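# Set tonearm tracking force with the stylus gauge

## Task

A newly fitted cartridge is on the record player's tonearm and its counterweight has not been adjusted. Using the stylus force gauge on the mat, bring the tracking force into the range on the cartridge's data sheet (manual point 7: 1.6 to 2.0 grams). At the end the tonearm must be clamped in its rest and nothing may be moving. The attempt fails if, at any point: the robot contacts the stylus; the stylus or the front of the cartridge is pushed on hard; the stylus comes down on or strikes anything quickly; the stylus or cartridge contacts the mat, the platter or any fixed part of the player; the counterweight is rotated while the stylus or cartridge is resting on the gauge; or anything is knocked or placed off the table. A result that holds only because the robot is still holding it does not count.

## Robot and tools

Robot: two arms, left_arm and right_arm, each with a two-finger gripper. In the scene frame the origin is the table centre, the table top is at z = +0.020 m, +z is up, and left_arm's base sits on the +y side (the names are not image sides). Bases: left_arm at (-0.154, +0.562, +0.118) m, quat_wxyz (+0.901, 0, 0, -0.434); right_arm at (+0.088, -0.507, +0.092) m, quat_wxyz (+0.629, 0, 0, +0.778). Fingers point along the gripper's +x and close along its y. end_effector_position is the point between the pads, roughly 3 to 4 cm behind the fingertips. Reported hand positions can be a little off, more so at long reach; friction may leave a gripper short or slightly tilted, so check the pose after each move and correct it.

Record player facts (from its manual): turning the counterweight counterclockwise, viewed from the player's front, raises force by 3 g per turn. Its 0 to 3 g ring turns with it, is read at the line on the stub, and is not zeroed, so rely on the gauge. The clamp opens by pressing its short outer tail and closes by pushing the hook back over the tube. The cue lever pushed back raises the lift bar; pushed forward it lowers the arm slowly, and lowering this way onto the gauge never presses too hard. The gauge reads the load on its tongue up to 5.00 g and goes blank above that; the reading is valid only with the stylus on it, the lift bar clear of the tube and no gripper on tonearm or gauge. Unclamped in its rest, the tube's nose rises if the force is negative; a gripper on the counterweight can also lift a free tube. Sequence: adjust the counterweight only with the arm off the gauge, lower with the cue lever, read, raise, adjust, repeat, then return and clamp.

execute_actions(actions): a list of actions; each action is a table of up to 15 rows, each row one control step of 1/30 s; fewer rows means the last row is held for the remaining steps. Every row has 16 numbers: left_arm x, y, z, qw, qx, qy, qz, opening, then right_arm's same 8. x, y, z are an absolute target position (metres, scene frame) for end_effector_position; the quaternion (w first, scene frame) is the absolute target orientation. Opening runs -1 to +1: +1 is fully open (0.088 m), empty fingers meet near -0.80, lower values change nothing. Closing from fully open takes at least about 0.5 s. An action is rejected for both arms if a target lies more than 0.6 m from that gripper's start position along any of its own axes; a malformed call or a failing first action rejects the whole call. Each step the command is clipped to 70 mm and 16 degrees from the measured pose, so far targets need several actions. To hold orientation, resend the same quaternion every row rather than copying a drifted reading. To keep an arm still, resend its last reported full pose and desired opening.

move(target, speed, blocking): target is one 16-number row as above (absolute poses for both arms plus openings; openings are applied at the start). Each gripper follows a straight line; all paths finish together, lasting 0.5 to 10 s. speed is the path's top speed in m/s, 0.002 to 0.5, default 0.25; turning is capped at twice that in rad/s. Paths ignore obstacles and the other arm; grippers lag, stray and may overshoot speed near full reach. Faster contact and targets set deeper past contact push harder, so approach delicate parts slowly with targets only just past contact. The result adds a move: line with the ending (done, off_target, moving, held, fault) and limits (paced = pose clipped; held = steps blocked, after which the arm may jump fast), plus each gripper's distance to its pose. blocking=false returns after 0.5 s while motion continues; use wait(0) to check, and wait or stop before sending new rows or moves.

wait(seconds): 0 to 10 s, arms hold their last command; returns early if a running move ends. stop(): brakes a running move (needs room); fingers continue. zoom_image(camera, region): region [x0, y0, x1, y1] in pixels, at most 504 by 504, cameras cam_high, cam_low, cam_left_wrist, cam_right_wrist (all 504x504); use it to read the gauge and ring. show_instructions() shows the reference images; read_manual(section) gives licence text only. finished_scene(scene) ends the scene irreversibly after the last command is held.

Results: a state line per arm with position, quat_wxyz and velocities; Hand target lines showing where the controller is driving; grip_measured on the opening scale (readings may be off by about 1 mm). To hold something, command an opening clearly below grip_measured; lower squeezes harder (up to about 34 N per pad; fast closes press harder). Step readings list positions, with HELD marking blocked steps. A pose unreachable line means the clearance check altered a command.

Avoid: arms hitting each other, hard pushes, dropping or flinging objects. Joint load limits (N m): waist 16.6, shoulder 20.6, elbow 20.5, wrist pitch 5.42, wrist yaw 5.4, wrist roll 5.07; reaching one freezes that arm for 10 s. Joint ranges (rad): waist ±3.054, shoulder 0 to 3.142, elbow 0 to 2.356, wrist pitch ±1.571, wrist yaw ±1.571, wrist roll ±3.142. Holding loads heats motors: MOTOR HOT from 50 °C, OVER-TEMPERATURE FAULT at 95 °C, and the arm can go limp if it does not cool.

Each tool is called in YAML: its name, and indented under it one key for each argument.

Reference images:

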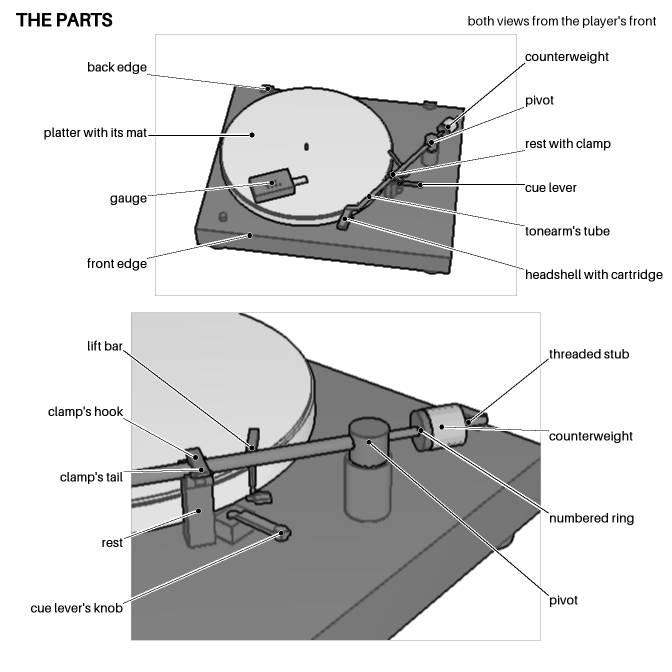

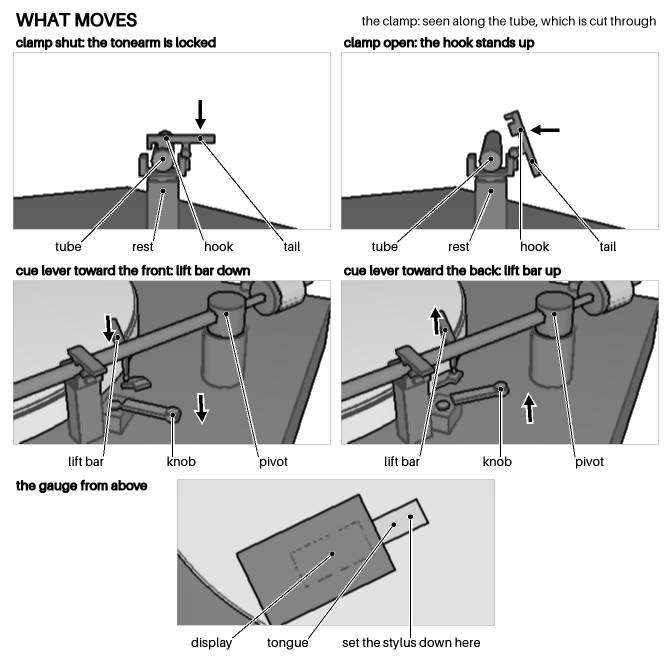

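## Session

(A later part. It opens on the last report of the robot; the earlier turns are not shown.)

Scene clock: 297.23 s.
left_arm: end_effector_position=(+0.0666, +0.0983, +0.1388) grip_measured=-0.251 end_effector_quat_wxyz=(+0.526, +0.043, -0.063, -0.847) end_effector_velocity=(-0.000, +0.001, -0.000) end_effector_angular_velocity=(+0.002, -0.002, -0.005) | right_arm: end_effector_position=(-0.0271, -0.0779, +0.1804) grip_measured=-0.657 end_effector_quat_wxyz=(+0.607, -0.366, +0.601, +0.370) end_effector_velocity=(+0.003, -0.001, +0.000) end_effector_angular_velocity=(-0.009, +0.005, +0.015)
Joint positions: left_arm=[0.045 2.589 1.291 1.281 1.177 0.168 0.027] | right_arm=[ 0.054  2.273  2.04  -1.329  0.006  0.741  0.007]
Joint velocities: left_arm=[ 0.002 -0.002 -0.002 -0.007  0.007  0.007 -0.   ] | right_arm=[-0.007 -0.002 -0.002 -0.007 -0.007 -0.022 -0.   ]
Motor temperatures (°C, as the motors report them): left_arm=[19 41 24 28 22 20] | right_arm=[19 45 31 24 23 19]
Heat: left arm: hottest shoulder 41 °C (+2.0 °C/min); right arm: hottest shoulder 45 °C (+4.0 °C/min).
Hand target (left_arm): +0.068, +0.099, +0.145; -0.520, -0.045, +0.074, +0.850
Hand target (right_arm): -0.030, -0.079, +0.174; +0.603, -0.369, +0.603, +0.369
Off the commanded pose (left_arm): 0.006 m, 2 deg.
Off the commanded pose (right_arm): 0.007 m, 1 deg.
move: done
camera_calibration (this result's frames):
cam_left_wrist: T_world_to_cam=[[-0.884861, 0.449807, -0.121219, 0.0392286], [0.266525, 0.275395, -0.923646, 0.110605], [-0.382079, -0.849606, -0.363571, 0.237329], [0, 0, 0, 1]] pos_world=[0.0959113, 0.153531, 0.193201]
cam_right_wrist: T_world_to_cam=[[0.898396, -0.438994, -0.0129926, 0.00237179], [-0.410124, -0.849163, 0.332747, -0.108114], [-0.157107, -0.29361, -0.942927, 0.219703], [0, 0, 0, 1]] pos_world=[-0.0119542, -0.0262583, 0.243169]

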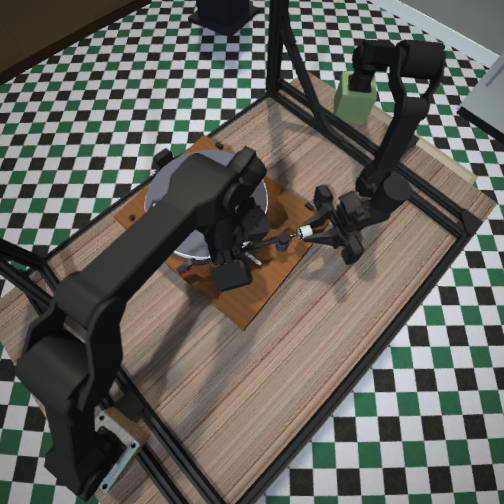

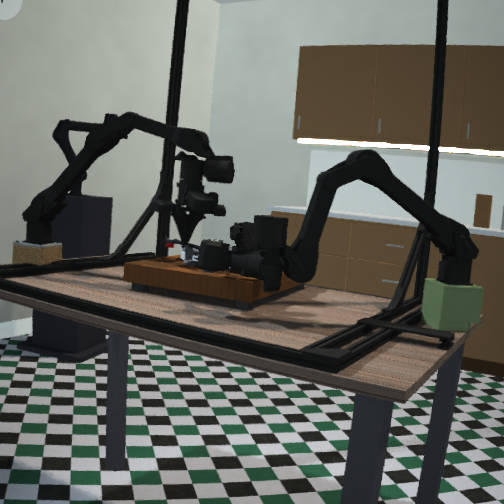

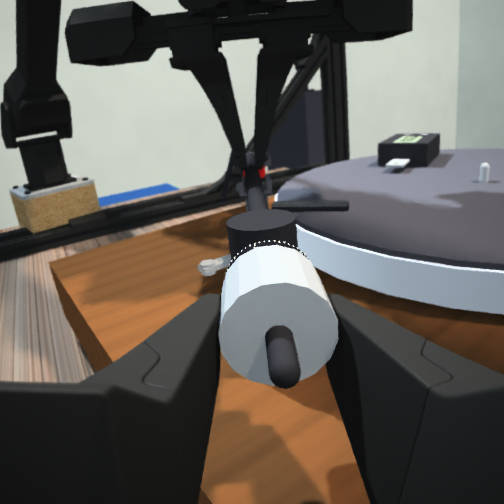

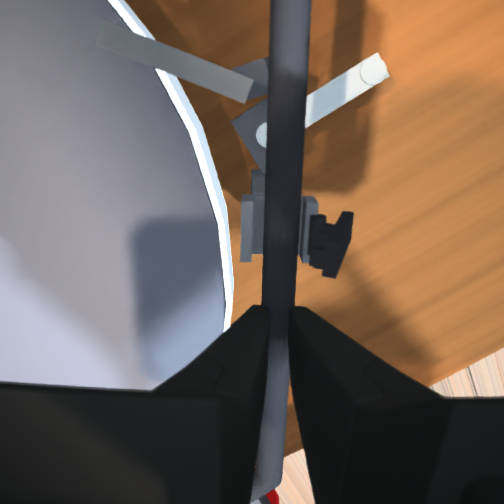

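move:
  target: [0.0665,0.097,0.152,0.52,0.0455,-0.0743,-0.85,0.05,-0.025,-0.082,0.2,0.603,-0.369,0.603,0.369,-0.66]
  speed: 0.03

move:
  target: [0.0665,0.097,0.146,0.52,0.0455,-0.0743,-0.85,0.05,0.008,-0.092,0.2,0.603,-0.369,0.603,0.369,-1]
  speed: 0.05

move:
  target: [0.0665,0.097,0.146,0.52,0.0455,-0.0743,-0.85,0.05,0.014,-0.070,0.197,0.603,-0.369,0.603,0.369,-1]
  speed: 0.05

Scene clock: 306.77 s.
left_arm: end_effector_position=(+0.0663, +0.0982, +0.1419) grip_measured=+0.050 end_effector_quat_wxyz=(+0.523, +0.043, -0.063, -0.849) end_effector_velocity=(-0.003, -0.001, -0.001) end_effector_angular_velocity=(+0.040, +0.060, +0.000) | right_arm: end_effector_position=(-0.0256, -0.0835, +0.1936) grip_measured=-0.660 end_effector_quat_wxyz=(+0.603, -0.374, +0.604, +0.363) end_effector_velocity=(+0.002, -0.000, +0.002) end_effector_angular_velocity=(-0.000, -0.008, -0.010)
Joint positions: left_arm=[0.045 2.578 1.292 1.265 1.184 0.172 0.041] | right_arm=[ 0.053  2.273  2.092 -1.405  0.004  0.738  0.007]
Joint velocities: left_arm=[-0.007 -0.007 -0.007 -0.022 -0.007 -0.051 -0.   ] | right_arm=[-0.002 -0.002  0.002 -0.007  0.007  0.007 -0.   ]
Motor temperatures (°C, as the motors report them): left_arm=[19 42 25 28 22 20] | right_arm=[19 45 31 24 23 19]
Heat: left arm: hottest shoulder 42 °C (+2.0 °C/min); right arm: hottest shoulder 45 °C (+3.0 °C/min).
Hand target (left_arm): +0.067, +0.097, +0.152; -0.520, -0.045, +0.074, +0.850
Hand target (right_arm): -0.025, -0.082, +0.200; +0.603, -0.369, +0.603, +0.369
Off the commanded pose (left_arm): 0.010 m, 1 deg.
Off the commanded pose (right_arm): 0.007 m, 1 deg.
move: off_target (left_arm)
camera_calibration (this result's frames):
cam_left_wrist: T_world_to_cam=[[-0.881487, 0.456413, -0.121108, 0.0385134], [0.269113, 0.274813, -0.923069, 0.113355], [-0.388019, -0.846265, -0.365071, 0.238567], [0, 0, 0, 1]] pos_world=[0.0960123, 0.153161, 0.196392]
cam_right_wrist: T_world_to_cam=[[0.899253, -0.437428, 0.00109892, -0.00381565], [-0.40991, -0.841799, 0.35121, -0.119549], [-0.152704, -0.316277, -0.936296, 0.227652], [0, 0, 0, 1]] pos_world=[-0.0108097, -0.0303042, 0.255141]

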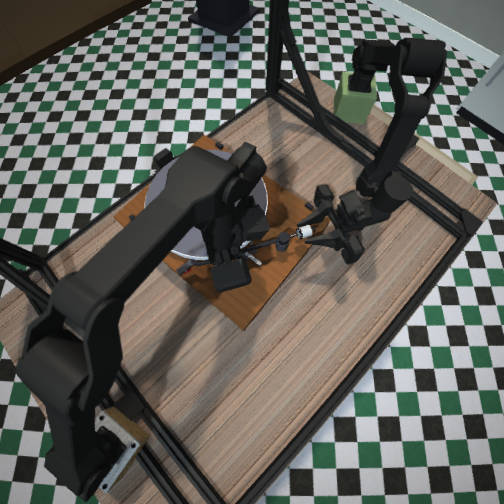

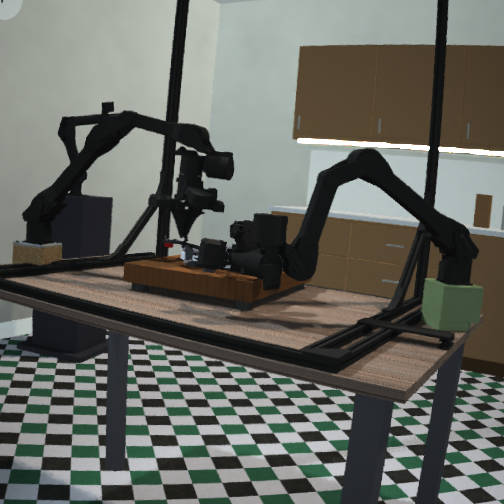

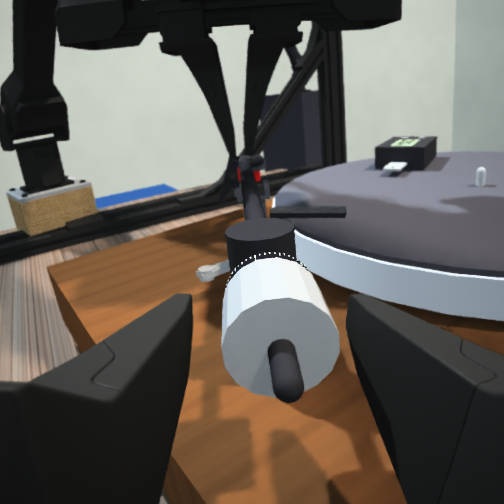

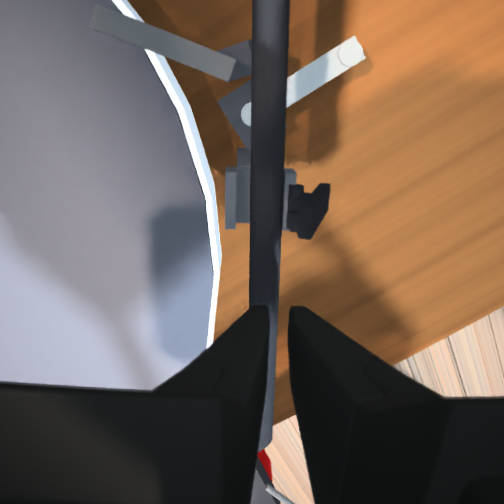

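Scene clock: 307.80 s.
left_arm: end_effector_position=(+0.0663, +0.0982, +0.1429) grip_measured=+0.050 end_effector_quat_wxyz=(+0.523, +0.044, -0.067, -0.849) end_effector_velocity=(-0.002, +0.000, -0.000) end_effector_angular_velocity=(+0.002, -0.002, -0.010) | right_arm: end_effector_position=(+0.0072, -0.0904, +0.1952) grip_measured=-0.776 end_effector_quat_wxyz=(+0.603, -0.372, +0.604, +0.364) end_effector_velocity=(+0.001, -0.003, -0.001) end_effector_angular_velocity=(-0.013, +0.005, +0.005)
Joint positions: left_arm=[0.045 2.578 1.292 1.274 1.184 0.172 0.041] | right_arm=[-0.018  2.199  1.976 -1.36   0.003  0.669  0.001]
Joint velocities: left_arm=[-0.002 -0.002 -0.002 -0.007  0.007  0.007 -0.   ] | right_arm=[-0.002 -0.002 -0.007 -0.007 -0.007 -0.007 -0.   ]
Motor temperatures (°C, as the motors report them): left_arm=[19 42 25 28 22 20] | right_arm=[19 45 31 24 23 19]
Heat: left arm: hottest shoulder 42 °C (+2.0 °C/min); right arm: hottest shoulder 45 °C (+3.0 °C/min).
Hand target (left_arm): +0.067, +0.097, +0.146; -0.520, -0.046, +0.074, +0.850
Hand target (right_arm): +0.008, -0.092, +0.200; +0.603, -0.369, +0.603, +0.369
Off the commanded pose (left_arm): 0.003 m, 1 deg.
Off the commanded pose (right_arm): 0.005 m, 1 deg.
move: done
camera_calibration (this result's frames):
cam_left_wrist: T_world_to_cam=[[-0.880752, 0.455603, -0.129235, 0.0398488], [0.274527, 0.268821, -0.923239, 0.114573], [-0.38589, -0.848623, -0.36184, 0.23857], [0, 0, 0, 1]] pos_world=[0.0957052, 0.153501, 0.197252]
cam_right_wrist: T_world_to_cam=[[0.898745, -0.438466, -0.00218541, -0.0358091], [-0.410148, -0.842442, 0.349387, -0.11218], [-0.155035, -0.313114, -0.936976, 0.232471], [0, 0, 0, 1]] pos_world=[0.022214, -0.0374164, 0.256936]

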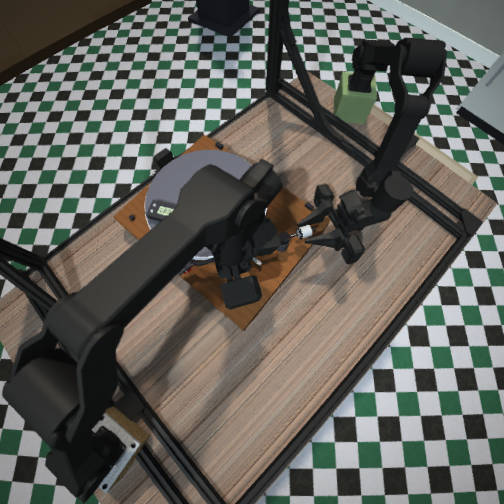

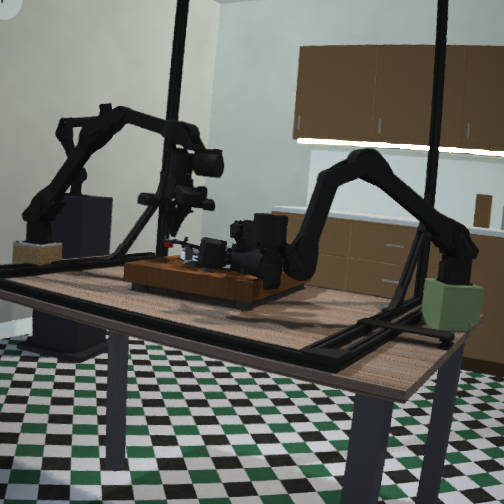

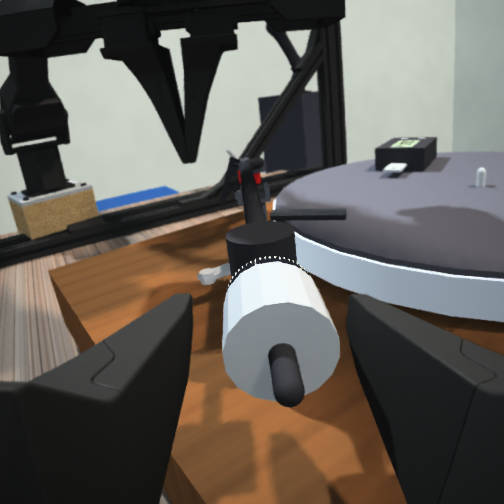

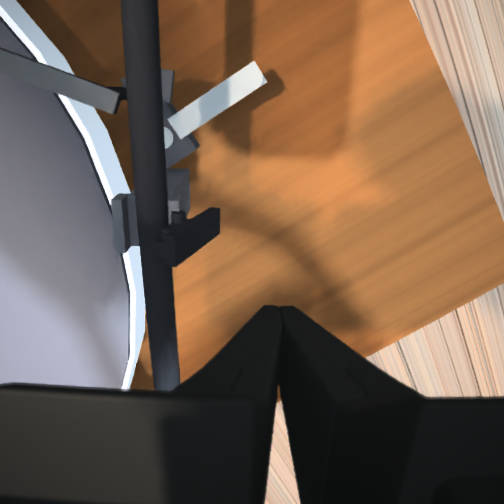

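Scene clock: 308.60 s.
left_arm: end_effector_position=(+0.0663, +0.0982, +0.1429) grip_measured=+0.050 end_effector_quat_wxyz=(+0.523, +0.044, -0.067, -0.849) end_effector_velocity=(-0.003, -0.002, -0.000) end_effector_angular_velocity=(+0.009, +0.011, +0.000) | right_arm: end_effector_position=(+0.0135, -0.0719, +0.2017) grip_measured=-0.776 end_effector_quat_wxyz=(+0.606, -0.365, +0.601, +0.371) end_effector_velocity=(-0.002, -0.003, +0.006) end_effector_angular_velocity=(-0.016, +0.019, +0.005)
Joint positions: left_arm=[0.045 2.578 1.292 1.274 1.184 0.172 0.041] | right_arm=[-0.04   2.261  2.105 -1.404  0.003  0.647  0.001]
Joint velocities: left_arm=[-0.007 -0.002 -0.002 -0.007 -0.007 -0.007 -0.   ] | right_arm=[-0.002  0.002  0.027 -0.037 -0.022 -0.007 -0.   ]
Motor temperatures (°C, as the motors report them): left_arm=[19 42 25 28 22 20] | right_arm=[19 45 31 24 23 19]
Heat: left arm: hottest shoulder 42 °C (+2.0 °C/min); right arm: hottest shoulder 45 °C (+3.0 °C/min).
Hand target (left_arm): +0.066, +0.097, +0.146; -0.520, -0.046, +0.074, +0.850
Hand target (right_arm): +0.014, -0.070, +0.197; +0.603, -0.369, +0.603, +0.369
Off the commanded pose (left_arm): 0.003 m, 1 deg.
Off the commanded pose (right_arm): 0.005 m, 1 deg.
move: done
camera_calibration (this result's frames):
cam_left_wrist: T_world_to_cam=[[-0.880752, 0.455603, -0.129235, 0.0398488], [0.274527, 0.268821, -0.923239, 0.114573], [-0.38589, -0.848623, -0.36184, 0.23857], [0, 0, 0, 1]] pos_world=[0.0957052, 0.153501, 0.197252]
cam_right_wrist: T_world_to_cam=[[0.898711, -0.438275, -0.0153017, -0.0307256], [-0.408777, -0.849838, 0.332681, -0.0934634], [-0.15881, -0.292729, -0.942915, 0.248051], [0, 0, 0, 1]] pos_world=[0.0288007, -0.0202834, 0.264514]

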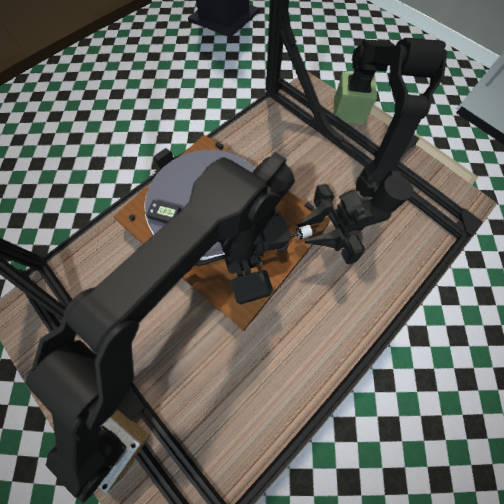

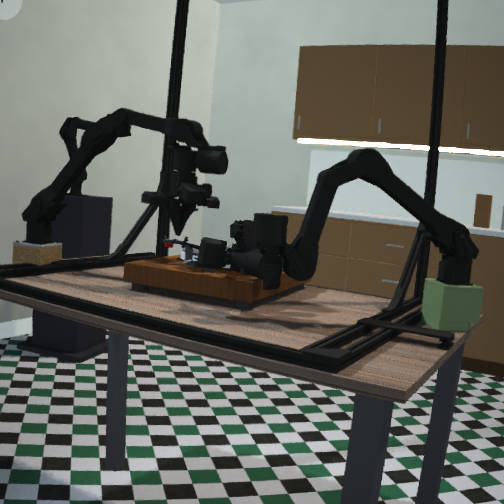

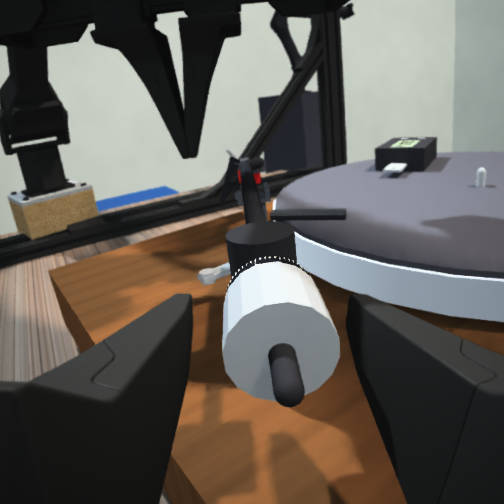

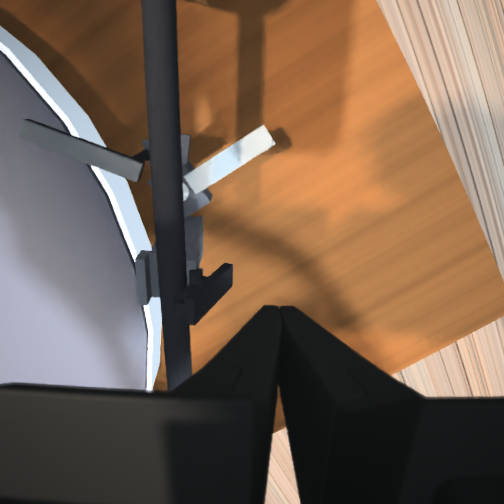

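move:
  target: [0.065,0.098,0.146,0.473,-0.221,0.361,-0.773,0.05,-0.014,-0.054,0.184,0.603,-0.369,0.603,0.369,-1]
  speed: 0.2

move:
  target: [0.065,0.098,0.146,0.473,-0.221,0.361,-0.773,-0.1,-0.0,-0.075,0.22,0.603,-0.369,0.603,0.369,-1]
  speed: 0.05

Scene clock: 316.20 s.
left_arm: end_effector_position=(+0.0664, +0.0981, +0.1437) grip_measured=+0.050 end_effector_quat_wxyz=(+0.476, -0.222, +0.362, -0.771) end_effector_velocity=(-0.003, -0.002, +0.001) end_effector_angular_velocity=(+0.011, +0.028, +0.000) | right_arm: end_effector_position=(-0.0116, -0.0550, +0.1901) grip_measured=-0.776 end_effector_quat_wxyz=(+0.605, -0.366, +0.600, +0.373) end_effector_velocity=(+0.002, +0.003, +0.003) end_effector_angular_velocity=(+0.018, -0.004, +0.005)
Joint positions: left_arm=[ 0.045  2.578  1.292  1.279  1.184 -0.869  0.041] | right_arm=[ 0.008  2.374  2.252 -1.436  0.003  0.69   0.001]
Joint velocities: left_arm=[-0.007 -0.002 -0.002  0.007 -0.007 -0.037 -0.   ] | right_arm=[-0.002 -0.002  0.007  0.007  0.007 -0.007 -0.   ]
Motor temperatures (°C, as the motors report them): left_arm=[19 43 25 29 22 20] | right_arm=[19 45 32 24 23 19]
Heat: left arm: hottest shoulder 43 °C (+3.0 °C/min); right arm: hottest shoulder 45 °C (+3.0 °C/min).
Hand target (left_arm): +0.065, +0.098, +0.146; -0.473, +0.221, -0.361, +0.773
Hand target (right_arm): -0.014, -0.054, +0.184; +0.603, -0.369, +0.603, +0.370
Off the commanded pose (left_arm): 0.003 m, 0 deg.
Off the commanded pose (right_arm): 0.007 m, 1 deg.
move: done
camera_calibration (this result's frames):
cam_left_wrist: T_world_to_cam=[[-0.54692, 0.284635, 0.787312, -0.097051], [-0.49245, 0.651146, -0.577496, 0.0789855], [-0.677031, -0.703557, -0.215956, 0.222936], [0, 0, 0, 1]] pos_world=[0.136752, 0.133041, 0.170168]
cam_right_wrist: T_world_to_cam=[[0.900693, -0.434117, -0.017157, -0.00025326], [-0.40456, -0.852458, 0.331129, -0.0852825], [-0.158374, -0.291305, -0.943429, 0.238238], [0, 0, 0, 1]] pos_world=[0.00345692, -0.00340986, 0.252996]

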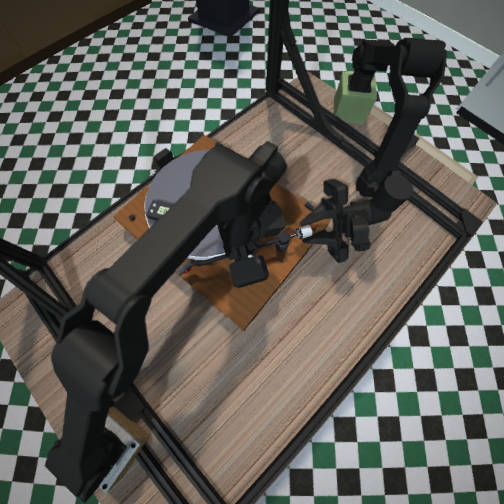

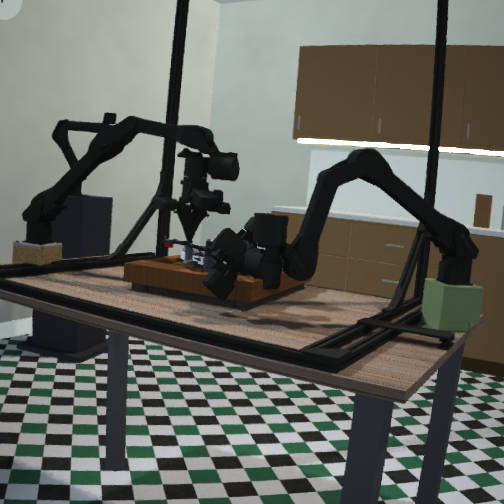

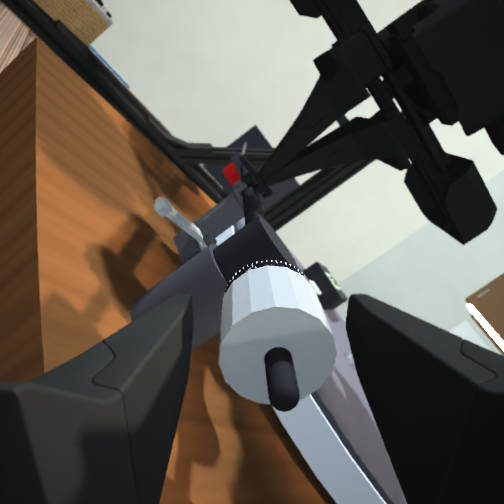

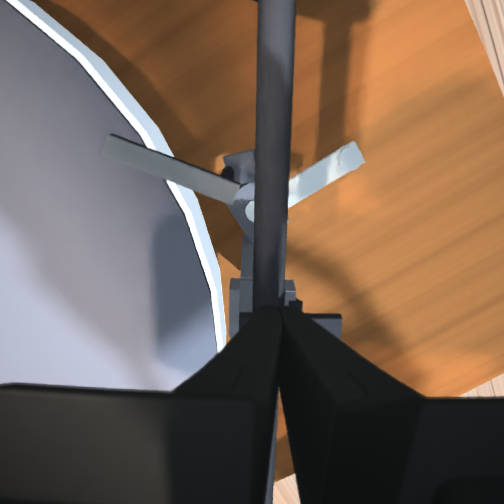

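Scene clock: 317.30 s.
left_arm: end_effector_position=(+0.0664, +0.0981, +0.1439) grip_measured=-0.100 end_effector_quat_wxyz=(+0.476, -0.222, +0.362, -0.770) end_effector_velocity=(+0.002, +0.000, +0.002) end_effector_angular_velocity=(+0.005, +0.008, +0.010) | right_arm: end_effector_position=(-0.0014, -0.0721, +0.2150) grip_measured=-0.776 end_effector_quat_wxyz=(+0.604, -0.370, +0.603, +0.367) end_effector_velocity=(+0.006, -0.006, -0.004) end_effector_angular_velocity=(-0.034, -0.015, +0.015)
Joint positions: left_arm=[ 0.045  2.578  1.292  1.281  1.184 -0.872  0.034] | right_arm=[-0.007  2.304  2.23  -1.501  0.003  0.679  0.001]
Joint velocities: left_arm=[ 0.002 -0.007 -0.002 -0.007 -0.007 -0.007 -0.   ] | right_arm=[-0.007  0.002 -0.012 -0.022  0.007 -0.022 -0.   ]
Motor temperatures (°C, as the motors report them): left_arm=[19 43 25 29 22 20] | right_arm=[19 45 32 24 23 19]
Heat: left arm: hottest shoulder 43 °C (+3.0 °C/min); right arm: hottest shoulder 45 °C (+3.0 °C/min).
Hand target (left_arm): +0.065, +0.098, +0.146; -0.473, +0.221, -0.361, +0.773
Hand target (right_arm): +0.000, -0.075, +0.220; +0.603, -0.369, +0.603, +0.369
Off the commanded pose (left_arm): 0.003 m, 0 deg.
Off the commanded pose (right_arm): 0.006 m, 0 deg.
move: done
camera_calibration (this result's frames):
cam_left_wrist: T_world_to_cam=[[-0.545834, 0.284592, 0.788082, -0.0973783], [-0.493252, 0.651172, -0.576783, 0.0790441], [-0.677324, -0.70355, -0.215056, 0.222867], [0, 0, 0, 1]] pos_world=[0.136789, 0.13304, 0.170262]
cam_right_wrist: T_world_to_cam=[[0.899074, -0.437748, -0.00654074, -0.0190065], [-0.409032, -0.845234, 0.343908, -0.106208], [-0.156074, -0.306523, -0.938981, 0.256344], [0, 0, 0, 1]] pos_world=[0.013654, -0.0195156, 0.277104]

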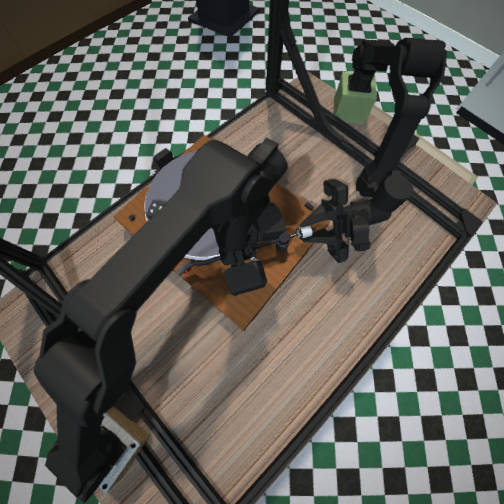

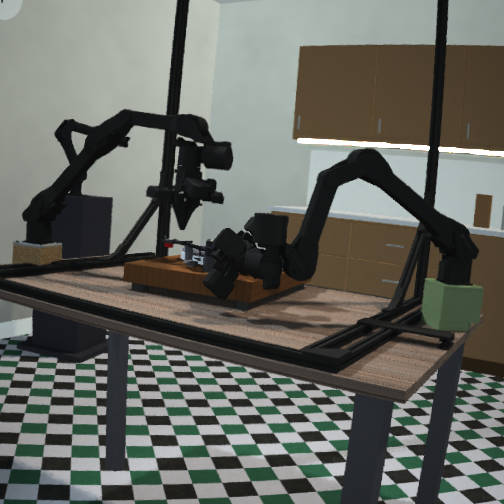

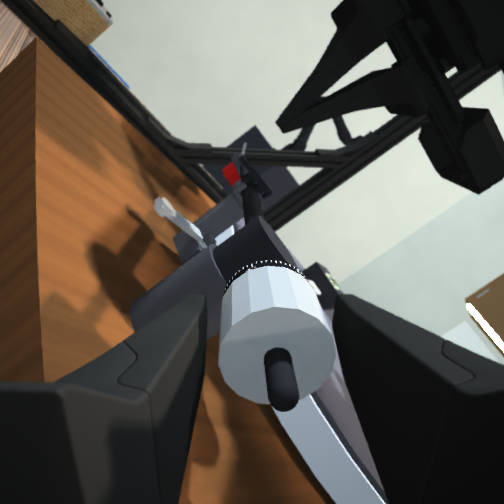

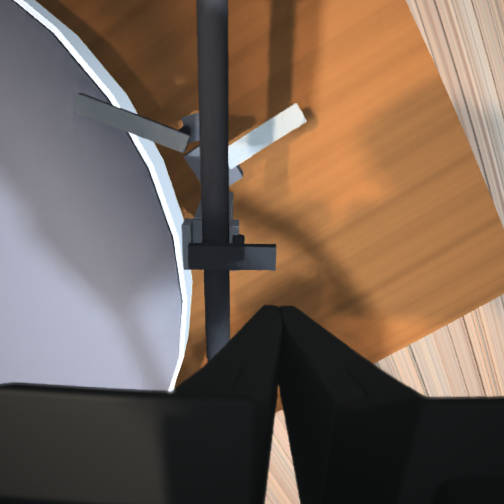

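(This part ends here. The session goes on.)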